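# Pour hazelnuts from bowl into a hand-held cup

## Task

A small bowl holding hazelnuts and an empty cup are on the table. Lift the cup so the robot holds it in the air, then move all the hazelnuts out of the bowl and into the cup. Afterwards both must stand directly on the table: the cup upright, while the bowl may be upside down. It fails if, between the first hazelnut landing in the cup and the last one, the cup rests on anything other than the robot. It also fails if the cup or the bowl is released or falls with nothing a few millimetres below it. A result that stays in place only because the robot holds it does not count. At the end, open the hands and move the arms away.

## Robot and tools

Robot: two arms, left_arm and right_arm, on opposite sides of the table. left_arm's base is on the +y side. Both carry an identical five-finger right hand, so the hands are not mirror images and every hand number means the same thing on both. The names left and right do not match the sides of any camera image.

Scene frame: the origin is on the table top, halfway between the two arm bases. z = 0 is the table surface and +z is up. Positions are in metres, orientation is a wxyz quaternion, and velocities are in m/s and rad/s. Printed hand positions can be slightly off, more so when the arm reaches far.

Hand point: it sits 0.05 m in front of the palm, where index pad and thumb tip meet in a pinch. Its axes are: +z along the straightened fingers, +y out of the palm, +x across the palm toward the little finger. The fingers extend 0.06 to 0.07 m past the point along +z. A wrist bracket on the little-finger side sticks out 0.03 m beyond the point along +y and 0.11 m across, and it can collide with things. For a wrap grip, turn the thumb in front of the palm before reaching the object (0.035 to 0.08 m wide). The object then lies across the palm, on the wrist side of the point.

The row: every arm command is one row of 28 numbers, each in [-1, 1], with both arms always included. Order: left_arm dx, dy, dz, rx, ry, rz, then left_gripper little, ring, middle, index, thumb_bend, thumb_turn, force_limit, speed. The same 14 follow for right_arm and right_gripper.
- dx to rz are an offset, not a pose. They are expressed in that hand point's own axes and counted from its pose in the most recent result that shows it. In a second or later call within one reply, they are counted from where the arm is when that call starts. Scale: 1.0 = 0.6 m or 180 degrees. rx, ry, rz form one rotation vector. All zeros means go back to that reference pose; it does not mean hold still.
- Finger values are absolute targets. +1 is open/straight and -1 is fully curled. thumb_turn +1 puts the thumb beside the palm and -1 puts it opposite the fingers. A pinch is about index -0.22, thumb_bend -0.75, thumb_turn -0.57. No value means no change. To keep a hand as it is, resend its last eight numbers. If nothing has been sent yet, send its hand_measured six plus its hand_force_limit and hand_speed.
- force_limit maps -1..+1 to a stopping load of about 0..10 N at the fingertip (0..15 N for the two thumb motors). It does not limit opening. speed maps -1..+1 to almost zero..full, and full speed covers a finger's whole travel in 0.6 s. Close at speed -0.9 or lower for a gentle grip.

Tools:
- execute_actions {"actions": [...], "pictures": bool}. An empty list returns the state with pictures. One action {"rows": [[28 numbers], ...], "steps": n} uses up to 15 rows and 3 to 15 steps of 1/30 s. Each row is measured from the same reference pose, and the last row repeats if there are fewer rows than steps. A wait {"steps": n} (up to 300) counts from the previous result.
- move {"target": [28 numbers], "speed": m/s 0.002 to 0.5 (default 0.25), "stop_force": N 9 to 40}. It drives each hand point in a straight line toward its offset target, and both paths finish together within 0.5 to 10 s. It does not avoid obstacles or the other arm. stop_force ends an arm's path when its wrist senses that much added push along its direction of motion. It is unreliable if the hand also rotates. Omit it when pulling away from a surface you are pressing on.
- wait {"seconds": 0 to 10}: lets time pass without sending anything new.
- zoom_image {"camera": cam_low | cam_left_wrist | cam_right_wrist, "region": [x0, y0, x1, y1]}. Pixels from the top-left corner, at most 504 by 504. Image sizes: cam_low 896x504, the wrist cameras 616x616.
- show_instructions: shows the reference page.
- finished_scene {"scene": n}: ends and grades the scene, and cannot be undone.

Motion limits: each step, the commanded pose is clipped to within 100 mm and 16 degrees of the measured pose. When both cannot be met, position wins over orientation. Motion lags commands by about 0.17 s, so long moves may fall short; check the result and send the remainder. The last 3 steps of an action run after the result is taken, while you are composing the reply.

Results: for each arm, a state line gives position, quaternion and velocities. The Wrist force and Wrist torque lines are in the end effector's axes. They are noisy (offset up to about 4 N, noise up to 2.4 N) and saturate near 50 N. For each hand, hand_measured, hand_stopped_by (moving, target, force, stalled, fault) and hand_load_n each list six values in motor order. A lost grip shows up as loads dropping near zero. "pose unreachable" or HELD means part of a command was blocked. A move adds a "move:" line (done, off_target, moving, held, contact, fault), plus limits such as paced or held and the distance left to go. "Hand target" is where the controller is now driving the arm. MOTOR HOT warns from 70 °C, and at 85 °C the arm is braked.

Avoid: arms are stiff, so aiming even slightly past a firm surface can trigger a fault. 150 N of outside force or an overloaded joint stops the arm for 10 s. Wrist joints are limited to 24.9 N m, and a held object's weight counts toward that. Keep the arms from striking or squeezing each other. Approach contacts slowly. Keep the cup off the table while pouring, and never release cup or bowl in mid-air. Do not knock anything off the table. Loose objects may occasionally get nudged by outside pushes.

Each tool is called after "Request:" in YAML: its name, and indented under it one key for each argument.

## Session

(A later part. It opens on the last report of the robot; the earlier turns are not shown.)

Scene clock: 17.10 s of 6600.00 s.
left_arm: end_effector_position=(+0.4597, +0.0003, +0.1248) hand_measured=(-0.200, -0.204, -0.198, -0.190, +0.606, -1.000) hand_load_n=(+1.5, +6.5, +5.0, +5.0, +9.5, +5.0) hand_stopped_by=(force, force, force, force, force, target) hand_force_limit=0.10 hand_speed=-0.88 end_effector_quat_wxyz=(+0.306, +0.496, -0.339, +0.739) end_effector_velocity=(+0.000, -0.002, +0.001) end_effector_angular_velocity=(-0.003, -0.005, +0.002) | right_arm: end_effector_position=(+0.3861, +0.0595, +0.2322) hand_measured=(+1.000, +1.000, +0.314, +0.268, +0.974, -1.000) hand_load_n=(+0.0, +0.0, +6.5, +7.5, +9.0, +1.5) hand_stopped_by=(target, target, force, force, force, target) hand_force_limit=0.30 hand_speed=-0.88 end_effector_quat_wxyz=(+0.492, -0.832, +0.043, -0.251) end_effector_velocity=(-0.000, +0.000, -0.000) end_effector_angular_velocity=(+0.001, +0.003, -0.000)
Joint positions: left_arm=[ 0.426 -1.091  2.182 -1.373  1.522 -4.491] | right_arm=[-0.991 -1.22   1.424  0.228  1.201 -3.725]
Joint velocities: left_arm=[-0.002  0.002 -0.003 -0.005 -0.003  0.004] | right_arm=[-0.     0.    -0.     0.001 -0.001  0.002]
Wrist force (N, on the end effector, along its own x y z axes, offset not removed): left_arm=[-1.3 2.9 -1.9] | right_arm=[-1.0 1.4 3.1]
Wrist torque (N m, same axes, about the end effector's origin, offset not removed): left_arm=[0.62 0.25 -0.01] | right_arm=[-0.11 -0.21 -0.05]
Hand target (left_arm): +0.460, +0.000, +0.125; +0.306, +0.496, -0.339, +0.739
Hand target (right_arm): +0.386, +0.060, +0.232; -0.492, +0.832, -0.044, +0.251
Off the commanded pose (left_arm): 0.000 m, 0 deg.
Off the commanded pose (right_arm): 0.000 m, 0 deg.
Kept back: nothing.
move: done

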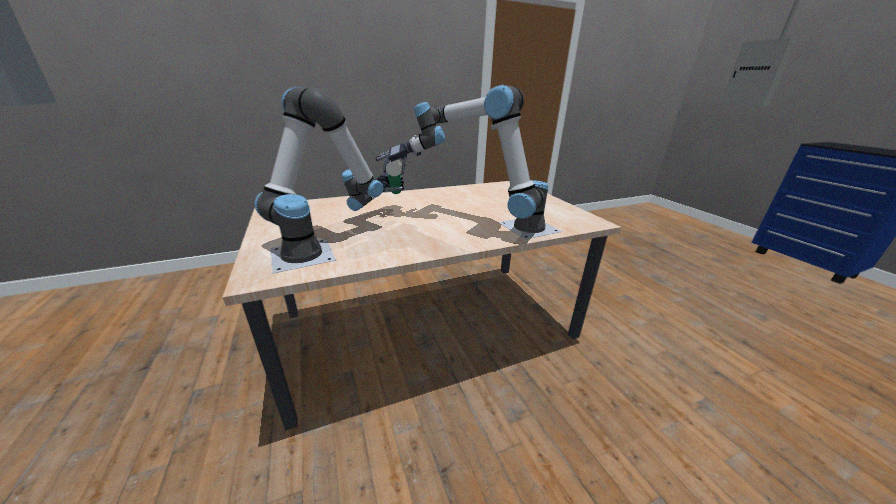

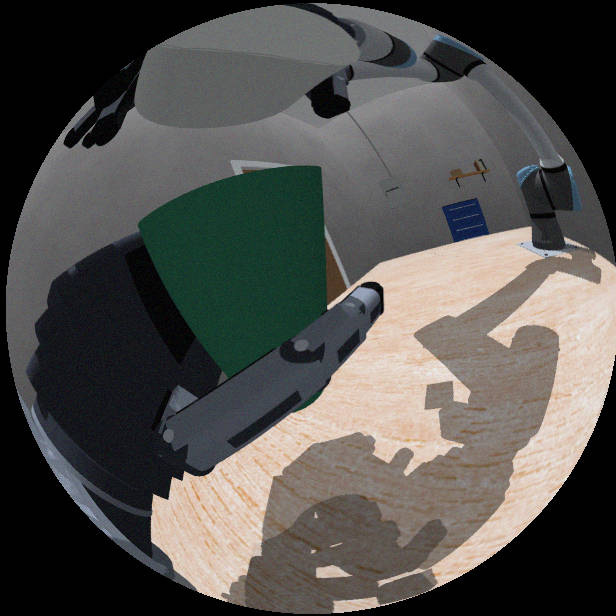

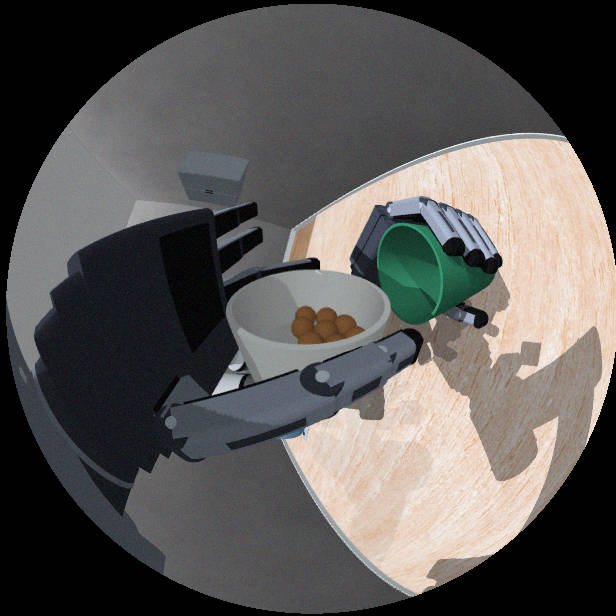

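Request:
move:
  target: [0,0,0,0,0,0,-0.8,-0.85,-0.85,-0.85,0.3,-1,0.1,-0.88, 0.009,0.0158,0.0074,0,-0.0235,0.0504,1,1,-0.85,-0.85,0.5,-1,0.3,-0.88]
  speed: 0.08

Scene clock: 18.77 s of 6600.00 s.
left_arm: end_effector_position=(+0.4597, +0.0003, +0.1248) hand_measured=(-0.200, -0.204, -0.198, -0.190, +0.606, -1.000) hand_load_n=(+1.5, +6.5, +5.0, +5.0, +9.5, +5.0) hand_stopped_by=(force, force, force, force, force, target) hand_force_limit=0.10 hand_speed=-0.88 end_effector_quat_wxyz=(+0.306, +0.496, -0.339, +0.739) end_effector_velocity=(+0.000, +0.000, -0.000) end_effector_angular_velocity=(+0.000, -0.000, +0.000) | right_arm: end_effector_position=(+0.3944, +0.0565, +0.2245) hand_measured=(+1.000, +1.000, +0.314, +0.268, +0.974, -1.000) hand_load_n=(+0.0, +0.0, +6.5, +7.5, +9.0, +1.5) hand_stopped_by=(target, target, force, force, force, target) hand_force_limit=0.30 hand_speed=-0.88 end_effector_quat_wxyz=(+0.512, -0.835, +0.091, -0.181) end_effector_velocity=(+0.000, +0.000, -0.000) end_effector_angular_velocity=(+0.004, +0.010, +0.001)
Joint positions: left_arm=[ 0.426 -1.091  2.182 -1.373  1.522 -4.491] | right_arm=[-1.052 -1.175  1.379  0.281  1.083 -3.615]
Joint velocities: left_arm=[ 0.  0. -0.  0.  0.  0.] | right_arm=[-0.003  0.003 -0.003  0.003 -0.008  0.007]
Wrist force (N, on the end effector, along its own x y z axes, offset not removed): left_arm=[2.0 2.7 -0.1] | right_arm=[-1.8 -0.2 1.3]
Wrist torque (N m, same axes, about the end effector's origin, offset not removed): left_arm=[0.34 -0.48 0.13] | right_arm=[-0.40 0.06 -0.12]
Hand target (left_arm): +0.460, +0.000, +0.125; +0.306, +0.496, -0.339, +0.739
Hand target (right_arm): +0.394, +0.056, +0.224; -0.512, +0.835, -0.091, +0.180
Off the commanded pose (left_arm): 0.000 m, 0 deg.
Off the commanded pose (right_arm): 0.000 m, 0 deg.
Kept back: nothing.
move: done

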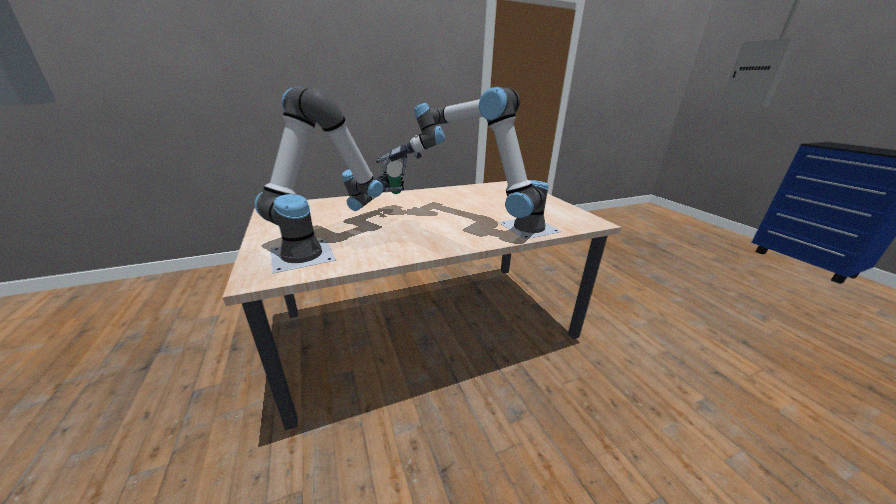

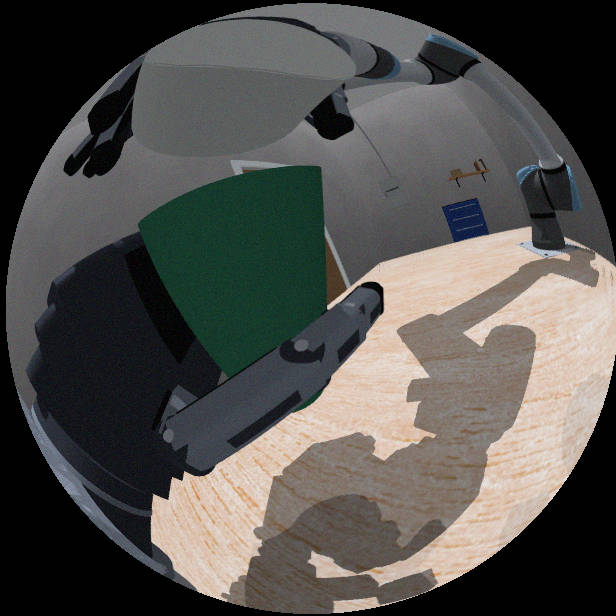

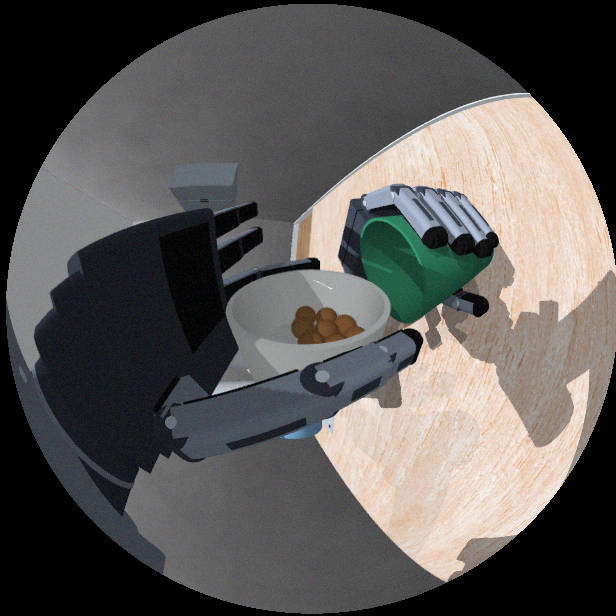

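Request:
move:
  target: [0,0,0,0,0,0,-0.8,-0.85,-0.85,-0.85,0.3,-1,0.1,-0.88, 0.0125,-0.0012,-0.0006,0,-0.0352,0.0755,1,1,-0.85,-0.85,0.5,-1,0.3,-0.88]
  speed: 0.033

Scene clock: 23.17 s of 6600.00 s.
left_arm: end_effector_position=(+0.4597, +0.0003, +0.1248) hand_measured=(-0.200, -0.204, -0.198, -0.190, +0.606, -1.000) hand_load_n=(+1.5, +6.0, +5.0, +5.0, +9.5, +5.0) hand_stopped_by=(force, force, force, force, force, target) hand_force_limit=0.10 hand_speed=-0.88 end_effector_quat_wxyz=(+0.306, +0.496, -0.339, +0.739) end_effector_velocity=(+0.000, +0.000, -0.001) end_effector_angular_velocity=(+0.002, +0.000, +0.001) | right_arm: end_effector_position=(+0.4011, +0.0540, +0.2268) hand_measured=(+1.000, +1.000, +0.314, +0.268, +0.974, -1.000) hand_load_n=(+0.0, +0.0, +6.5, +7.5, +9.0, +1.0) hand_stopped_by=(target, target, force, force, force, target) hand_force_limit=0.30 hand_speed=-0.88 end_effector_quat_wxyz=(+0.533, -0.827, +0.160, -0.073) end_effector_velocity=(+0.000, +0.000, -0.001) end_effector_angular_velocity=(+0.004, +0.014, +0.001)
Joint positions: left_arm=[ 0.426 -1.091  2.182 -1.373  1.522 -4.491] | right_arm=[-1.127 -1.108  1.296  0.37   0.916 -3.45 ]
Joint velocities: left_arm=[ 0.     0.001  0.001 -0.    -0.     0.001] | right_arm=[-0.004  0.006 -0.004  0.004 -0.01   0.008]
Wrist force (N, on the end effector, along its own x y z axes, offset not removed): left_arm=[1.0 2.1 -2.7] | right_arm=[0.8 -0.6 -0.5]
Wrist torque (N m, same axes, about the end effector's origin, offset not removed): left_arm=[0.47 -0.28 0.16] | right_arm=[-0.30 -0.08 -0.08]
Hand target (left_arm): +0.460, +0.000, +0.125; +0.306, +0.496, -0.339, +0.739
Hand target (right_arm): +0.401, +0.054, +0.227; -0.533, +0.827, -0.160, +0.072
Off the commanded pose (left_arm): 0.000 m, 0 deg.
Off the commanded pose (right_arm): 0.000 m, 0 deg.
Kept back: nothing.
move: done

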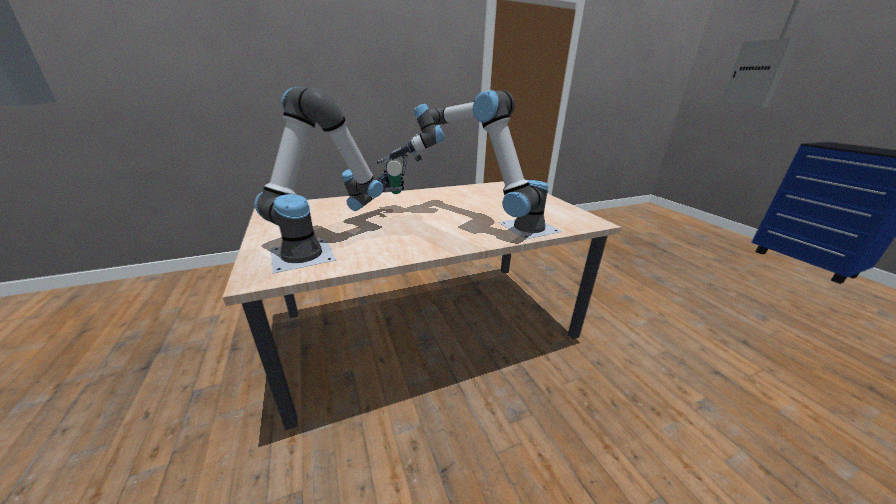

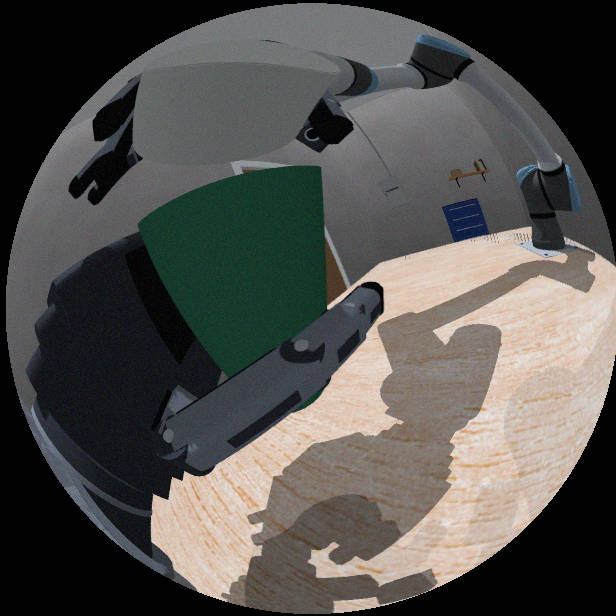

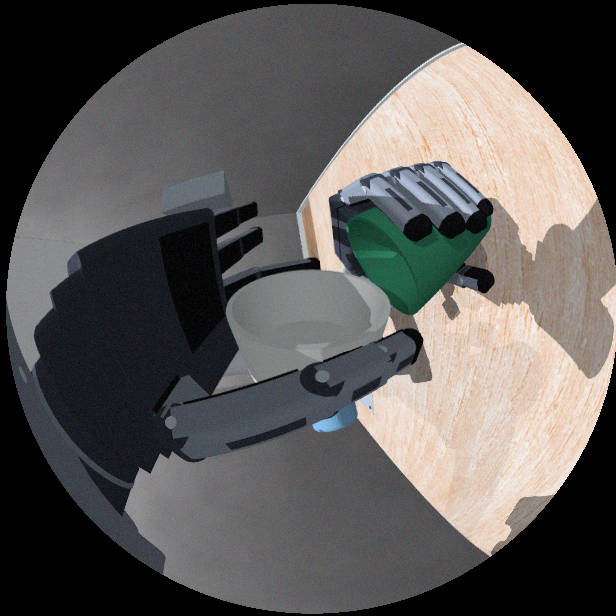

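Request:
zoom_image:
  camera: "cam_right_wrist"
  region: [220, 160, 500, 400]

Request:
zoom_image:
  camera: "cam_low"
  region: [220, 150, 630, 310]

Region (220, 160, 500, 400) of cam_right_wrist's 616x616 image, scaled by 1.800, with more detail than that image has; it fills the top 432 rows of this view, and the rest is white.

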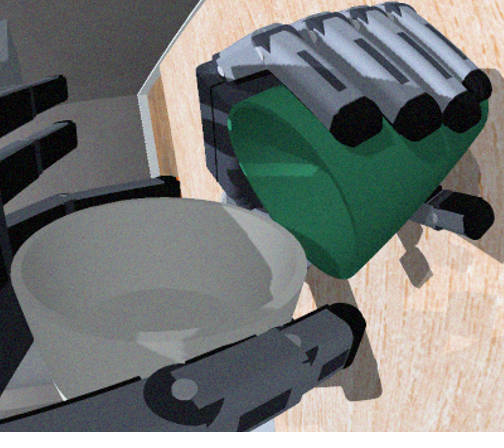

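Region (220, 150, 630, 310) of cam_low's 896x504 image, scaled by 1.229, with more detail than that image has; it fills the top 197 rows of this view, and the rest is white.

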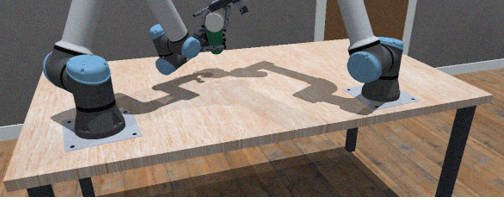

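Request:
move:
  target: [-0.123,-0.2285,-0.1955,0,-0.0911,-0.0638,-0.8,-0.85,-0.85,-0.85,0.3,-1,0.1,-0.88, 0.0825,0.042,-0.0725,-0.0103,0.119,-0.2288,1,1,-0.85,-0.85,0.5,-1,0.3,-0.88]
  speed: 0.33

Scene clock: 25.57 s of 6600.00 s.
left_arm: end_effector_position=(+0.5295, +0.1659, +0.0498) hand_measured=(-0.200, -0.204, -0.198, -0.190, +0.606, -1.000) hand_load_n=(+1.5, +6.0, +5.0, +5.0, +9.5, +5.0) hand_stopped_by=(force, force, force, force, force, target) hand_force_limit=0.10 hand_speed=-0.88 end_effector_quat_wxyz=(+0.327, +0.627, -0.327, +0.626) end_effector_velocity=(+0.000, +0.001, -0.001) end_effector_angular_velocity=(+0.003, +0.004, -0.002) | right_arm: end_effector_position=(+0.4302, -0.0099, +0.2199) hand_measured=(+1.000, +1.000, +0.314, +0.268, +0.974, -1.000) hand_load_n=(+0.0, +0.0, +6.5, +7.5, +9.0, +2.0) hand_stopped_by=(target, target, force, force, force, target) hand_force_limit=0.30 hand_speed=-0.88 end_effector_quat_wxyz=(-0.423, +0.811, +0.044, +0.401) end_effector_velocity=(+0.001, -0.001, -0.000) end_effector_angular_velocity=(-0.002, -0.010, -0.001)
Joint positions: left_arm=[ 0.841 -1.054  2.165 -1.108  1.906 -4.712] | right_arm=[-1.044 -1.321  1.631  0.028  1.311 -4.044]
Joint velocities: left_arm=[ 0.004  0.002 -0.003  0.006  0.006  0.   ] | right_arm=[ 0.    -0.002  0.006 -0.01   0.004 -0.006]
Wrist force (N, on the end effector, along its own x y z axes, offset not removed): left_arm=[-1.6 1.5 -1.1] | right_arm=[-1.8 -0.4 2.5]
Wrist torque (N m, same axes, about the end effector's origin, offset not removed): left_arm=[0.42 0.05 -0.17] | right_arm=[-0.33 0.07 -0.09]
Hand target (left_arm): +0.530, +0.166, +0.050; +0.327, +0.628, -0.328, +0.626
Hand target (right_arm): +0.430, -0.010, +0.220; -0.423, +0.811, +0.044, +0.402
Off the commanded pose (left_arm): 0.000 m, 0 deg.
Off the commanded pose (right_arm): 0.000 m, 0 deg.
Kept back: nothing.
move: done

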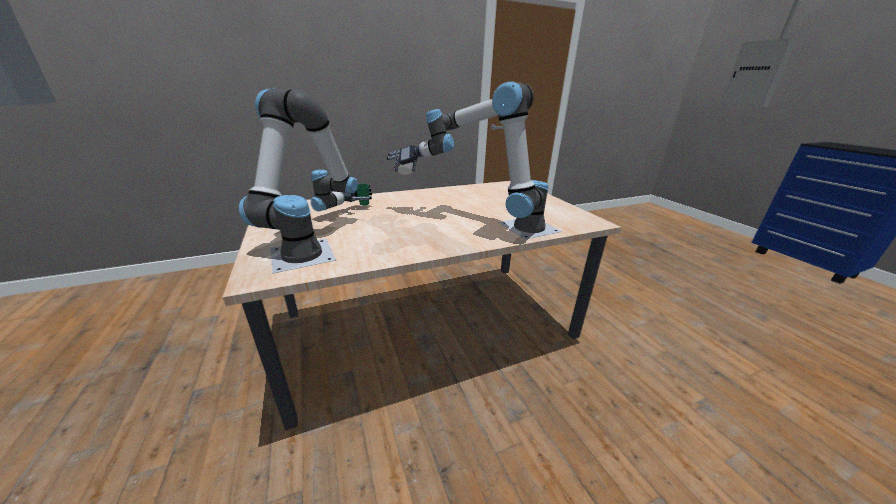

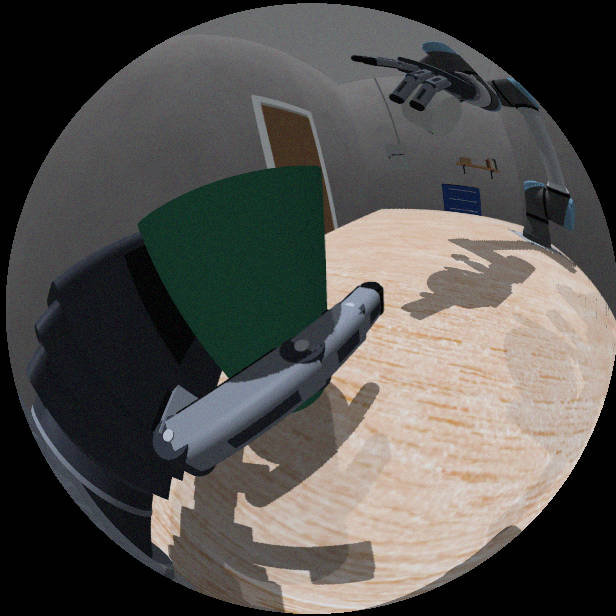

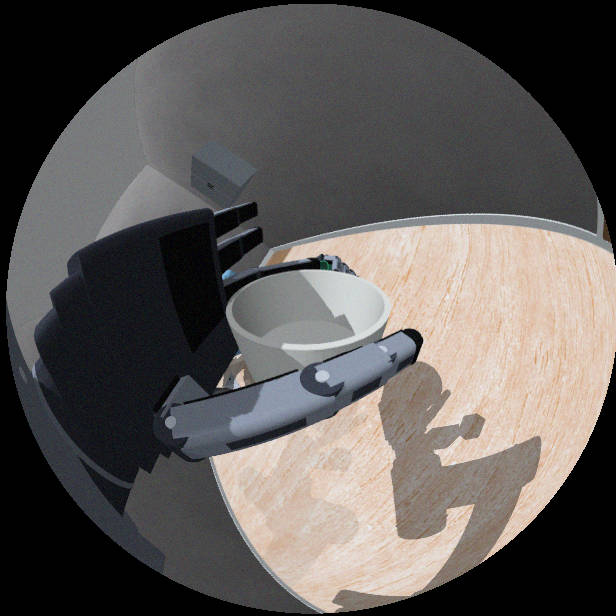

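Request:
move:
  target: [-0.0163,0,0,0,0,0,-0.8,-0.85,-0.85,-0.85,0.3,-1,0.1,-0.88, -0.1303,0.2765,0.161,-0.0109,0.1188,-0.2291,1,1,-0.85,-0.85,0.5,-1,0.3,-0.88]
  speed: 0.33

Scene clock: 27.67 s of 6600.00 s.
left_arm: end_effector_position=(+0.5295, +0.1659, +0.0400) hand_measured=(-0.200, -0.204, -0.198, -0.190, +0.606, -1.000) hand_load_n=(+1.5, +6.0, +5.0, +5.0, +9.5, +5.0) hand_stopped_by=(force, force, force, force, force, target) hand_force_limit=0.10 hand_speed=-0.88 end_effector_quat_wxyz=(+0.327, +0.627, -0.327, +0.626) end_effector_velocity=(-0.000, -0.000, -0.000) end_effector_angular_velocity=(+0.000, +0.000, -0.001) | right_arm: end_effector_position=(+0.5047, -0.0252, +0.0272) hand_measured=(+1.000, +1.000, +0.314, +0.268, +0.974, -1.000) hand_load_n=(+0.0, +0.0, +6.5, +7.5, +9.0, +2.0) hand_stopped_by=(target, target, force, force, force, target) hand_force_limit=0.30 hand_speed=-0.88 end_effector_quat_wxyz=(-0.243, +0.665, +0.240, +0.664) end_effector_velocity=(+0.001, +0.001, -0.001) end_effector_angular_velocity=(+0.001, -0.011, +0.003)
Joint positions: left_arm=[ 0.841 -1.029  2.166 -1.134  1.906 -4.712] | right_arm=[-1.009 -0.901  1.939 -1.038  1.499 -4.709]
Joint velocities: left_arm=[-0.     0.001 -0.     0.     0.001  0.   ] | right_arm=[-0.     0.007  0.001 -0.017 -0.003 -0.006]
Wrist force (N, on the end effector, along its own x y z axes, offset not removed): left_arm=[1.0 2.7 -1.7] | right_arm=[-1.9 1.3 1.7]
Wrist torque (N m, same axes, about the end effector's origin, offset not removed): left_arm=[0.63 -0.32 0.19] | right_arm=[-0.02 -0.16 -0.02]
Hand target (left_arm): +0.529, +0.166, +0.040; +0.327, +0.627, -0.327, +0.626
Hand target (right_arm): +0.505, -0.025, +0.027; -0.243, +0.665, +0.241, +0.665
Off the commanded pose (left_arm): 0.000 m, 0 deg.
Off the commanded pose (right_arm): 0.000 m, 0 deg.
Kept back: nothing.
move: done

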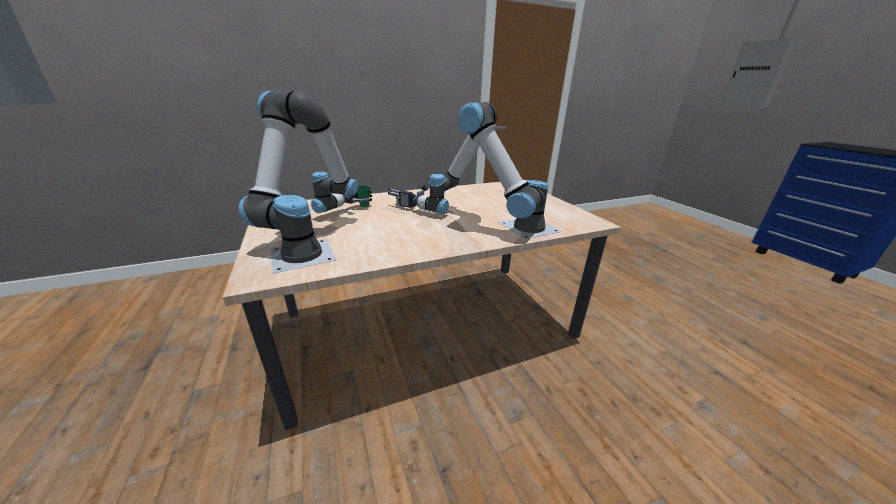

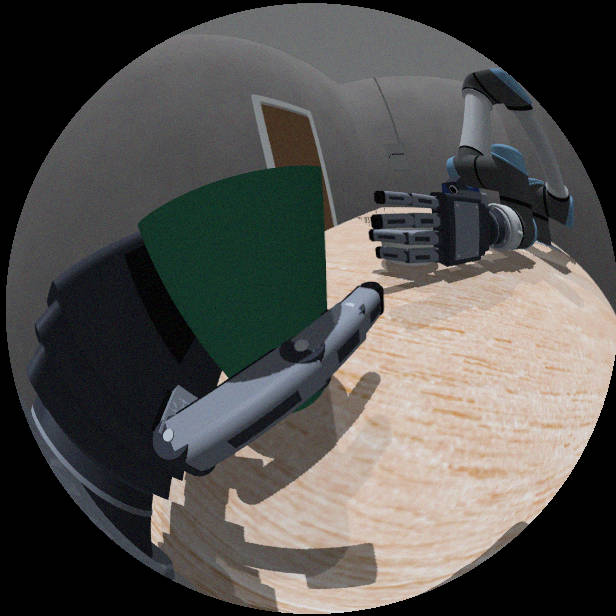

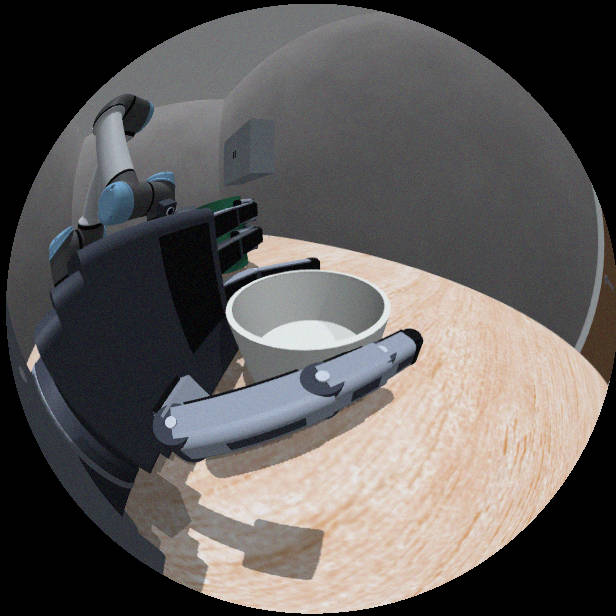

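Request:
execute_actions:
  actions: []

Scene clock: 27.93 s of 6600.00 s.
left_arm: end_effector_position=(+0.5295, +0.1659, +0.0400) hand_measured=(-0.200, -0.204, -0.198, -0.190, +0.606, -1.000) hand_load_n=(+1.5, +6.0, +5.0, +5.0, +9.5, +5.0) hand_stopped_by=(force, force, force, force, force, target) hand_force_limit=0.10 hand_speed=-0.88 end_effector_quat_wxyz=(+0.327, +0.627, -0.327, +0.626) end_effector_velocity=(-0.000, -0.000, -0.000) end_effector_angular_velocity=(-0.000, +0.000, -0.001) | right_arm: end_effector_position=(+0.5048, -0.0251, +0.0270) hand_measured=(+1.000, +1.000, +0.314, +0.268, +0.974, -1.000) hand_load_n=(+0.0, +0.0, +6.5, +7.5, +9.0, +2.0) hand_stopped_by=(target, target, force, force, force, target) hand_force_limit=0.30 hand_speed=-0.88 end_effector_quat_wxyz=(-0.243, +0.665, +0.241, +0.665) end_effector_velocity=(-0.000, -0.000, -0.001) end_effector_angular_velocity=(-0.001, +0.000, -0.001)
Joint positions: left_arm=[ 0.841 -1.029  2.166 -1.134  1.906 -4.712] | right_arm=[-1.009 -0.9    1.939 -1.04   1.499 -4.71 ]
Joint velocities: left_arm=[-0.001  0.     0.    -0.001  0.    -0.   ] | right_arm=[ 0.001  0.001  0.    -0.001  0.002 -0.   ]
Wrist force (N, on the end effector, along its own x y z axes, offset not removed): left_arm=[-0.8 -0.6 0.5] | right_arm=[-3.8 -0.8 0.0]
Wrist torque (N m, same axes, about the end effector's origin, offset not removed): left_arm=[-0.19 -0.03 -0.10] | right_arm=[0.04 0.30 -0.25]
Hand target (left_arm): +0.529, +0.166, +0.040; +0.327, +0.627, -0.327, +0.626
Hand target (right_arm): +0.505, -0.025, +0.027; -0.243, +0.665, +0.241, +0.665
Off the commanded pose (left_arm): 0.000 m, 0 deg.
Off the commanded pose (right_arm): 0.000 m, 0 deg.
Kept back: nothing.
Steps of this call (steps 1 to 8: nothing new was sent). Readings (end_effector_position | what the end effector reports):
1: left_arm (+0.5295, +0.1659, +0.0400) | right_arm (+0.5047, -0.0252, +0.0272) | left_arm hand_measured=(-0.200, -0.204, -0.198, -0.190, +0.606, -1.000) hand_load_n=(+1.5, +6.0, +5.0, +5.0, +9.5, +5.0) hand_stopped_by=(force, force, force, force, force, target) hand_force_limit=0.10 hand_speed=-0.88 | right_arm hand_measured=(+1.000, +1.000, +0.314, +0.268, +0.974, -1.000) hand_load_n=(+0.0, +0.0, +6.5, +7.5, +9.0, +2.0) hand_stopped_by=(target, target, force, force, force, target) hand_force_limit=0.30 hand_speed=-0.88
2: left_arm (+0.5295, +0.1659, +0.0400) | right_arm (+0.5047, -0.0252, +0.0271) | left_arm hand_measured=(-0.200, -0.204, -0.198, -0.190, +0.606, -1.000) hand_load_n=(+1.5, +6.0, +5.0, +5.0, +9.5, +5.0) hand_stopped_by=(force, force, force, force, force, target) hand_force_limit=0.10 hand_speed=-0.88 | right_arm hand_measured=(+1.000, +1.000, +0.314, +0.268, +0.974, -1.000) hand_load_n=(+0.0, +0.0, +6.5, +7.5, +9.0, +2.0) hand_stopped_by=(target, target, force, force, force, target) hand_force_limit=0.30 hand_speed=-0.88
4: left_arm (+0.5295, +0.1659, +0.0400) | right_arm (+0.5048, -0.0252, +0.0271) | left_arm hand_measured=(-0.200, -0.204, -0.198, -0.190, +0.606, -1.000) hand_load_n=(+1.5, +6.0, +5.0, +5.0, +9.5, +5.0) hand_stopped_by=(force, force, force, force, force, target) hand_force_limit=0.10 hand_speed=-0.88 | right_arm hand_measured=(+1.000, +1.000, +0.314, +0.268, +0.974, -1.000) hand_load_n=(+0.0, +0.0, +6.5, +7.5, +9.0, +2.0) hand_stopped_by=(target, target, force, force, force, target) hand_force_limit=0.30 hand_speed=-0.88
8: the state above

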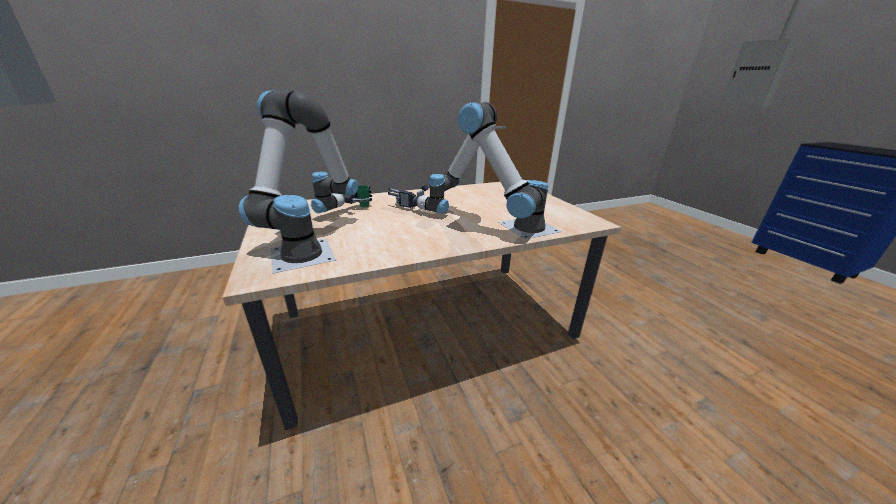

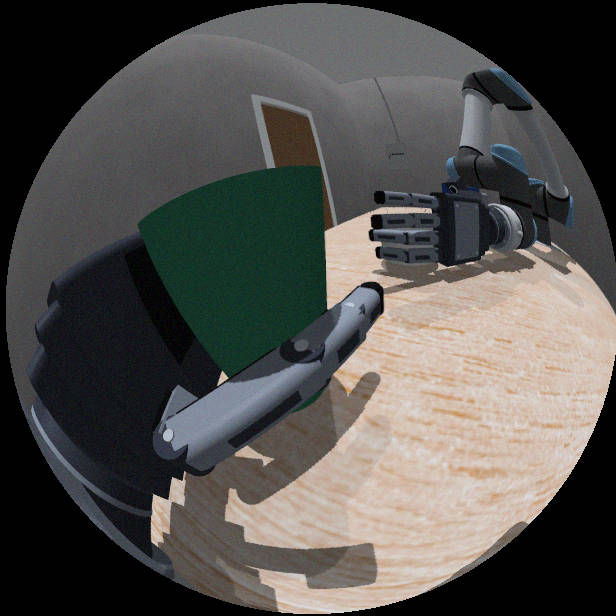

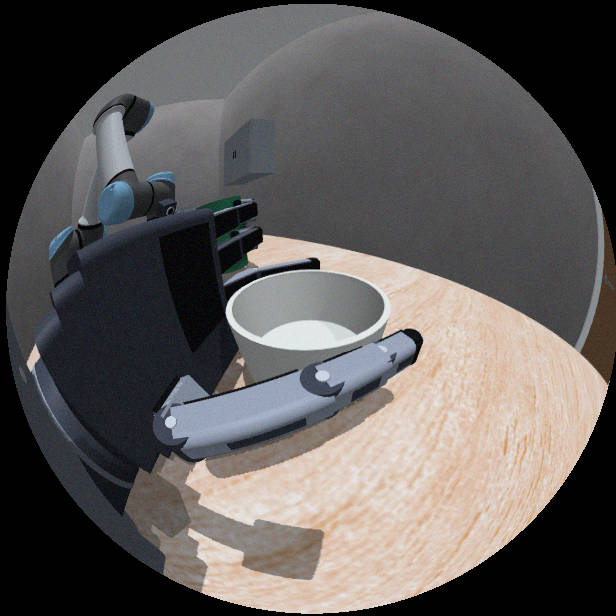

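Request:
move:
  target: [-0.0112,0,0,0,0,0,-0.8,-0.85,-0.85,-0.85,0.3,-1,0.1,-0.88,-0.0153,0,0,0,0,0,1,1,-0.85,-0.85,0.5,-1,0.3,-0.88]
  speed: 0.015
  stop_force: 10

Scene clock: 29.03 s of 6600.00 s.
left_arm: end_effector_position=(+0.5295, +0.1659, +0.0335) hand_measured=(-0.200, -0.204, -0.198, -0.190, +0.606, -1.000) hand_load_n=(+2.0, +7.0, +5.5, +4.5, +9.5, +3.5) hand_stopped_by=(force, force, force, force, force, target) hand_force_limit=0.10 hand_speed=-0.88 end_effector_quat_wxyz=(+0.327, +0.627, -0.327, +0.626) end_effector_velocity=(+0.000, +0.001, -0.002) end_effector_angular_velocity=(+0.000, -0.000, +0.001) | right_arm: end_effector_position=(+0.5049, -0.0251, +0.0182) hand_measured=(+1.000, +1.000, +0.314, +0.268, +0.974, -1.000) hand_load_n=(+0.0, +0.0, +6.5, +7.0, +9.0, +0.5) hand_stopped_by=(target, target, force, force, force, target) hand_force_limit=0.30 hand_speed=-0.88 end_effector_quat_wxyz=(-0.243, +0.664, +0.241, +0.665) end_effector_velocity=(-0.000, -0.000, -0.002) end_effector_angular_velocity=(+0.000, -0.000, -0.000)
Joint positions: left_arm=[ 0.841 -1.013  2.166 -1.152  1.906 -4.712] | right_arm=[-1.01  -0.881  1.938 -1.059  1.499 -4.71 ]
Joint velocities: left_arm=[ 0.001  0.004  0.    -0.004 -0.     0.   ] | right_arm=[ 0.     0.005  0.    -0.005  0.001 -0.   ]
Wrist force (N, on the end effector, along its own x y z axes, offset not removed): left_arm=[9.0 1.3 2.0] | right_arm=[4.1 -0.6 -0.8]
Wrist torque (N m, same axes, about the end effector's origin, offset not removed): left_arm=[0.25 -0.74 0.17] | right_arm=[0.00 -0.07 0.04]
Hand target (left_arm): +0.529, +0.166, +0.033; +0.327, +0.627, -0.327, +0.626
Hand target (right_arm): +0.505, -0.025, +0.018; -0.243, +0.665, +0.241, +0.665
Off the commanded pose (left_arm): 0.000 m, 0 deg.
Off the commanded pose (right_arm): 0.000 m, 0 deg.
Kept back: nothing.
move: done

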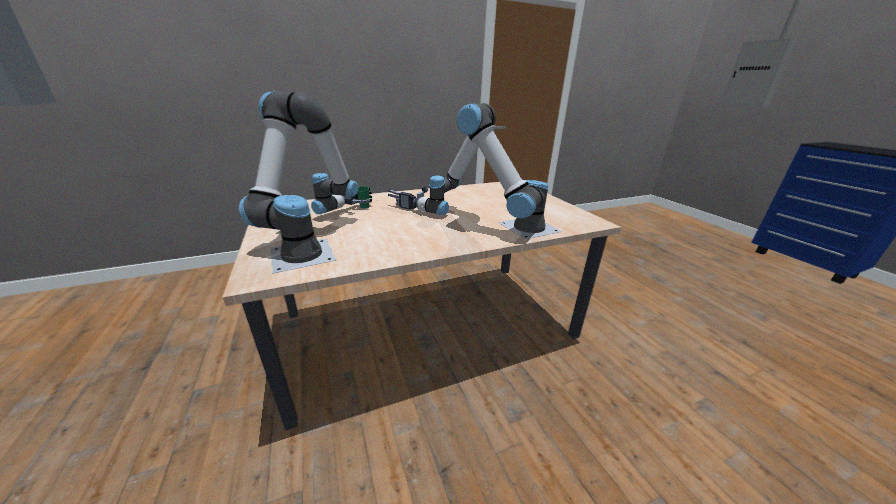

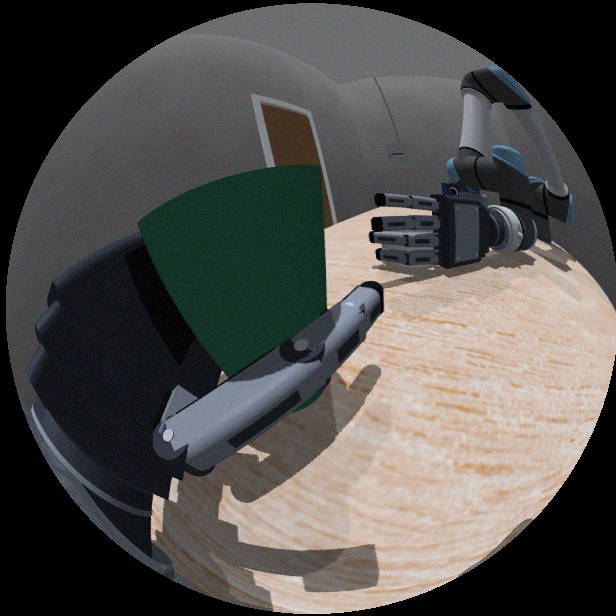

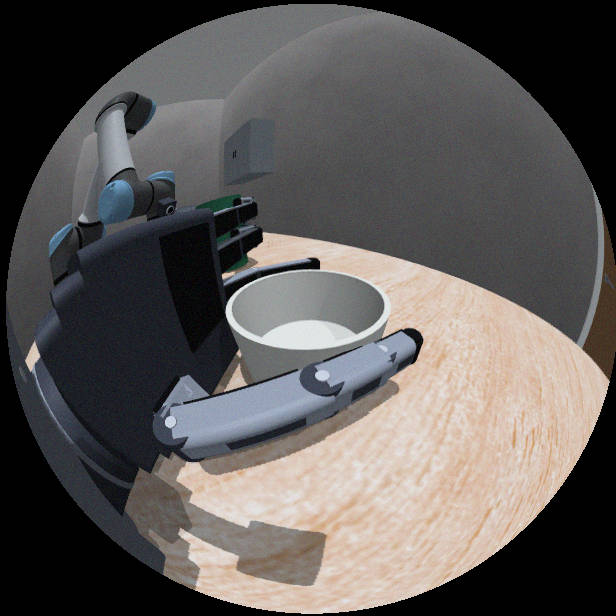

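Both in contact with the table. Releasing.

Request:
move:
  target: [0,0,0,0,0,0,1,1,1,1,1,-1,0.1,-0.4,0,0,0,0,0,0,1,1,1,1,1,-1,0.3,-0.4]

Request:
move:
  target: [0,-0.02,-0.04,0,0,0,1,1,1,1,1,-1,0.1,-0.4,0.003,-0.02,-0.04,0,0,0,1,1,1,1,1,-1,0.3,-0.4]
  speed: 0.08

Scene clock: 30.77 s of 6600.00 s.
left_arm: end_effector_position=(+0.5295, +0.1659, +0.0335) hand_measured=(+1.000, +1.000, +1.000, +1.000, +1.000, -1.000) hand_load_n=(+0.0, +0.0, +0.0, +0.0, +0.0, +0.0) hand_stopped_by=(target, target, target, target, target, target) hand_force_limit=0.10 hand_speed=-0.40 end_effector_quat_wxyz=(+0.327, +0.627, -0.327, +0.626) end_effector_velocity=(-0.000, -0.000, +0.000) end_effector_angular_velocity=(-0.001, -0.000, -0.001) | right_arm: end_effector_position=(+0.5049, -0.0251, +0.0182) hand_measured=(+1.000, +1.000, +1.000, +1.000, +1.000, -1.000) hand_load_n=(+0.0, +0.0, +0.0, +0.0, +0.0, +0.5) hand_stopped_by=(target, target, target, target, target, target) hand_force_limit=0.30 hand_speed=-0.40 end_effector_quat_wxyz=(-0.243, +0.664, +0.241, +0.665) end_effector_velocity=(+0.000, -0.000, +0.001) end_effector_angular_velocity=(+0.000, -0.002, -0.001)
Joint positions: left_arm=[ 0.841 -1.013  2.166 -1.152  1.906 -4.712] | right_arm=[-1.01  -0.881  1.938 -1.059  1.499 -4.71 ]
Joint velocities: left_arm=[-0.001 -0.001  0.    -0.001 -0.    -0.   ] | right_arm=[-0.    -0.001 -0.     0.     0.001 -0.001]
Wrist force (N, on the end effector, along its own x y z axes, offset not removed): left_arm=[2.3 2.0 -0.7] | right_arm=[0.3 1.1 1.2]
Wrist torque (N m, same axes, about the end effector's origin, offset not removed): left_arm=[0.29 -0.32 0.05] | right_arm=[0.21 -0.22 0.00]
Hand target (left_arm): +0.529, +0.166, +0.034; +0.327, +0.627, -0.327, +0.626
Hand target (right_arm): +0.505, -0.025, +0.018; -0.243, +0.664, +0.241, +0.665
Off the commanded pose (left_arm): 0.000 m, 0 deg.
Off the commanded pose (right_arm): 0.000 m, 0 deg.
Kept back: nothing.
move: done

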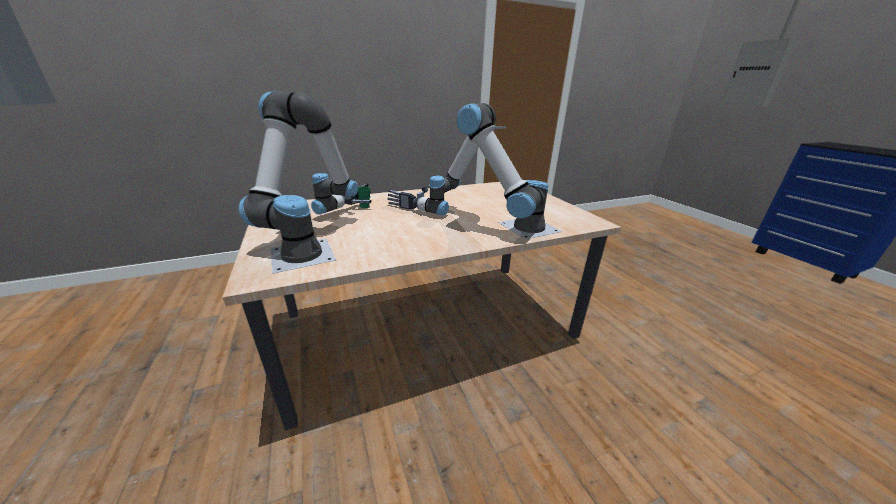

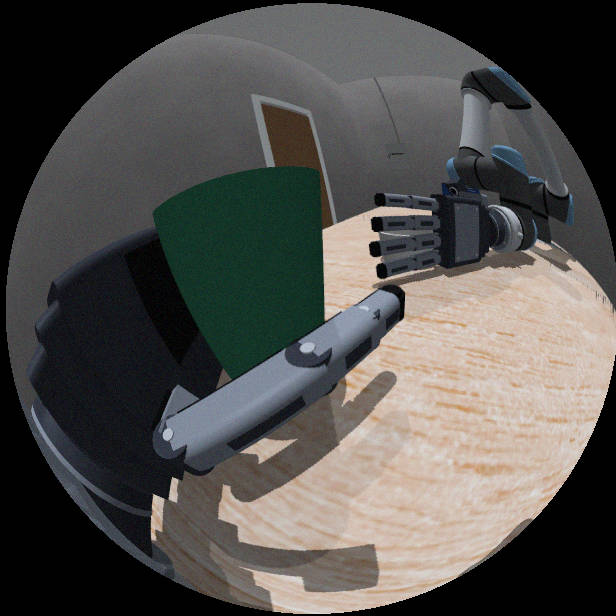

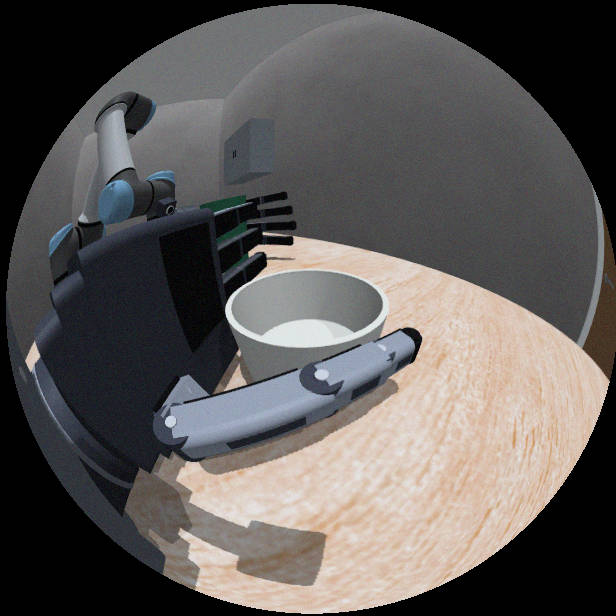

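Scene clock: 31.63 s of 6600.00 s.
left_arm: end_effector_position=(+0.5256, +0.1922, +0.0335) hand_measured=(+1.000, +1.000, +1.000, +1.000, +1.000, -1.000) hand_load_n=(+0.0, +0.0, +0.0, +0.0, +0.0, +0.0) hand_stopped_by=(target, target, target, target, target, target) hand_force_limit=0.10 hand_speed=-0.40 end_effector_quat_wxyz=(+0.327, +0.627, -0.327, +0.626) end_effector_velocity=(-0.000, +0.002, +0.000) end_effector_angular_velocity=(-0.000, -0.001, +0.001) | right_arm: end_effector_position=(+0.4790, -0.0313, +0.0200) hand_measured=(+1.000, +1.000, +1.000, +1.000, +1.000, -1.000) hand_load_n=(+0.0, +0.0, +0.0, +0.0, +0.0, +0.0) hand_stopped_by=(target, target, target, target, target, target) hand_force_limit=0.30 hand_speed=-0.40 end_effector_quat_wxyz=(-0.243, +0.664, +0.241, +0.665) end_effector_velocity=(-0.001, -0.001, +0.002) end_effector_angular_velocity=(+0.002, -0.003, -0.001)
Joint positions: left_arm=[ 0.893 -1.025  2.197 -1.17   1.957 -4.712] | right_arm=[-0.986 -0.911  2.002 -1.092  1.522 -4.71 ]
Joint velocities: left_arm=[ 0.004 -0.001  0.002 -0.001  0.004  0.   ] | right_arm=[ 0.001 -0.006  0.005 -0.003  0.001 -0.   ]
Wrist force (N, on the end effector, along its own x y z axes, offset not removed): left_arm=[1.9 4.1 -3.1] | right_arm=[-1.8 1.1 0.4]
Wrist torque (N m, same axes, about the end effector's origin, offset not removed): left_arm=[0.80 -0.25 0.12] | right_arm=[0.19 0.11 -0.13]
Hand target (left_arm): +0.526, +0.192, +0.034; +0.327, +0.627, -0.327, +0.626
Hand target (right_arm): +0.479, -0.031, +0.020; -0.243, +0.664, +0.241, +0.665
Off the commanded pose (left_arm): 0.000 m, 0 deg.
Off the commanded pose (right_arm): 0.000 m, 0 deg.
Kept back: nothing.
move: done

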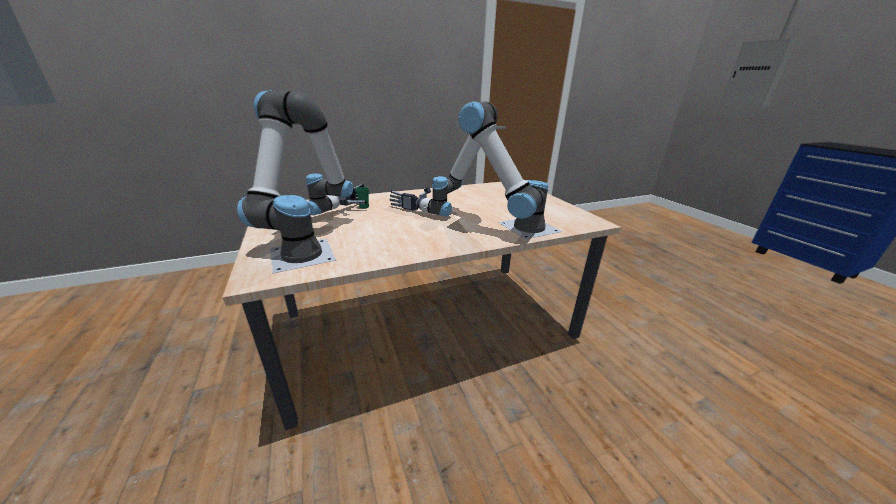

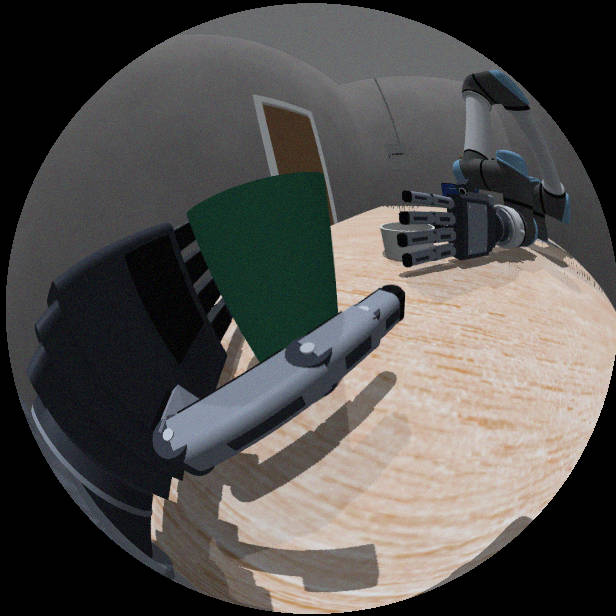

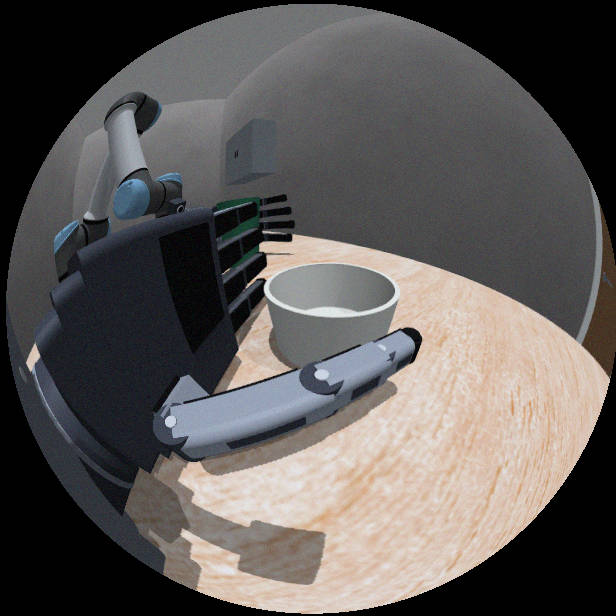

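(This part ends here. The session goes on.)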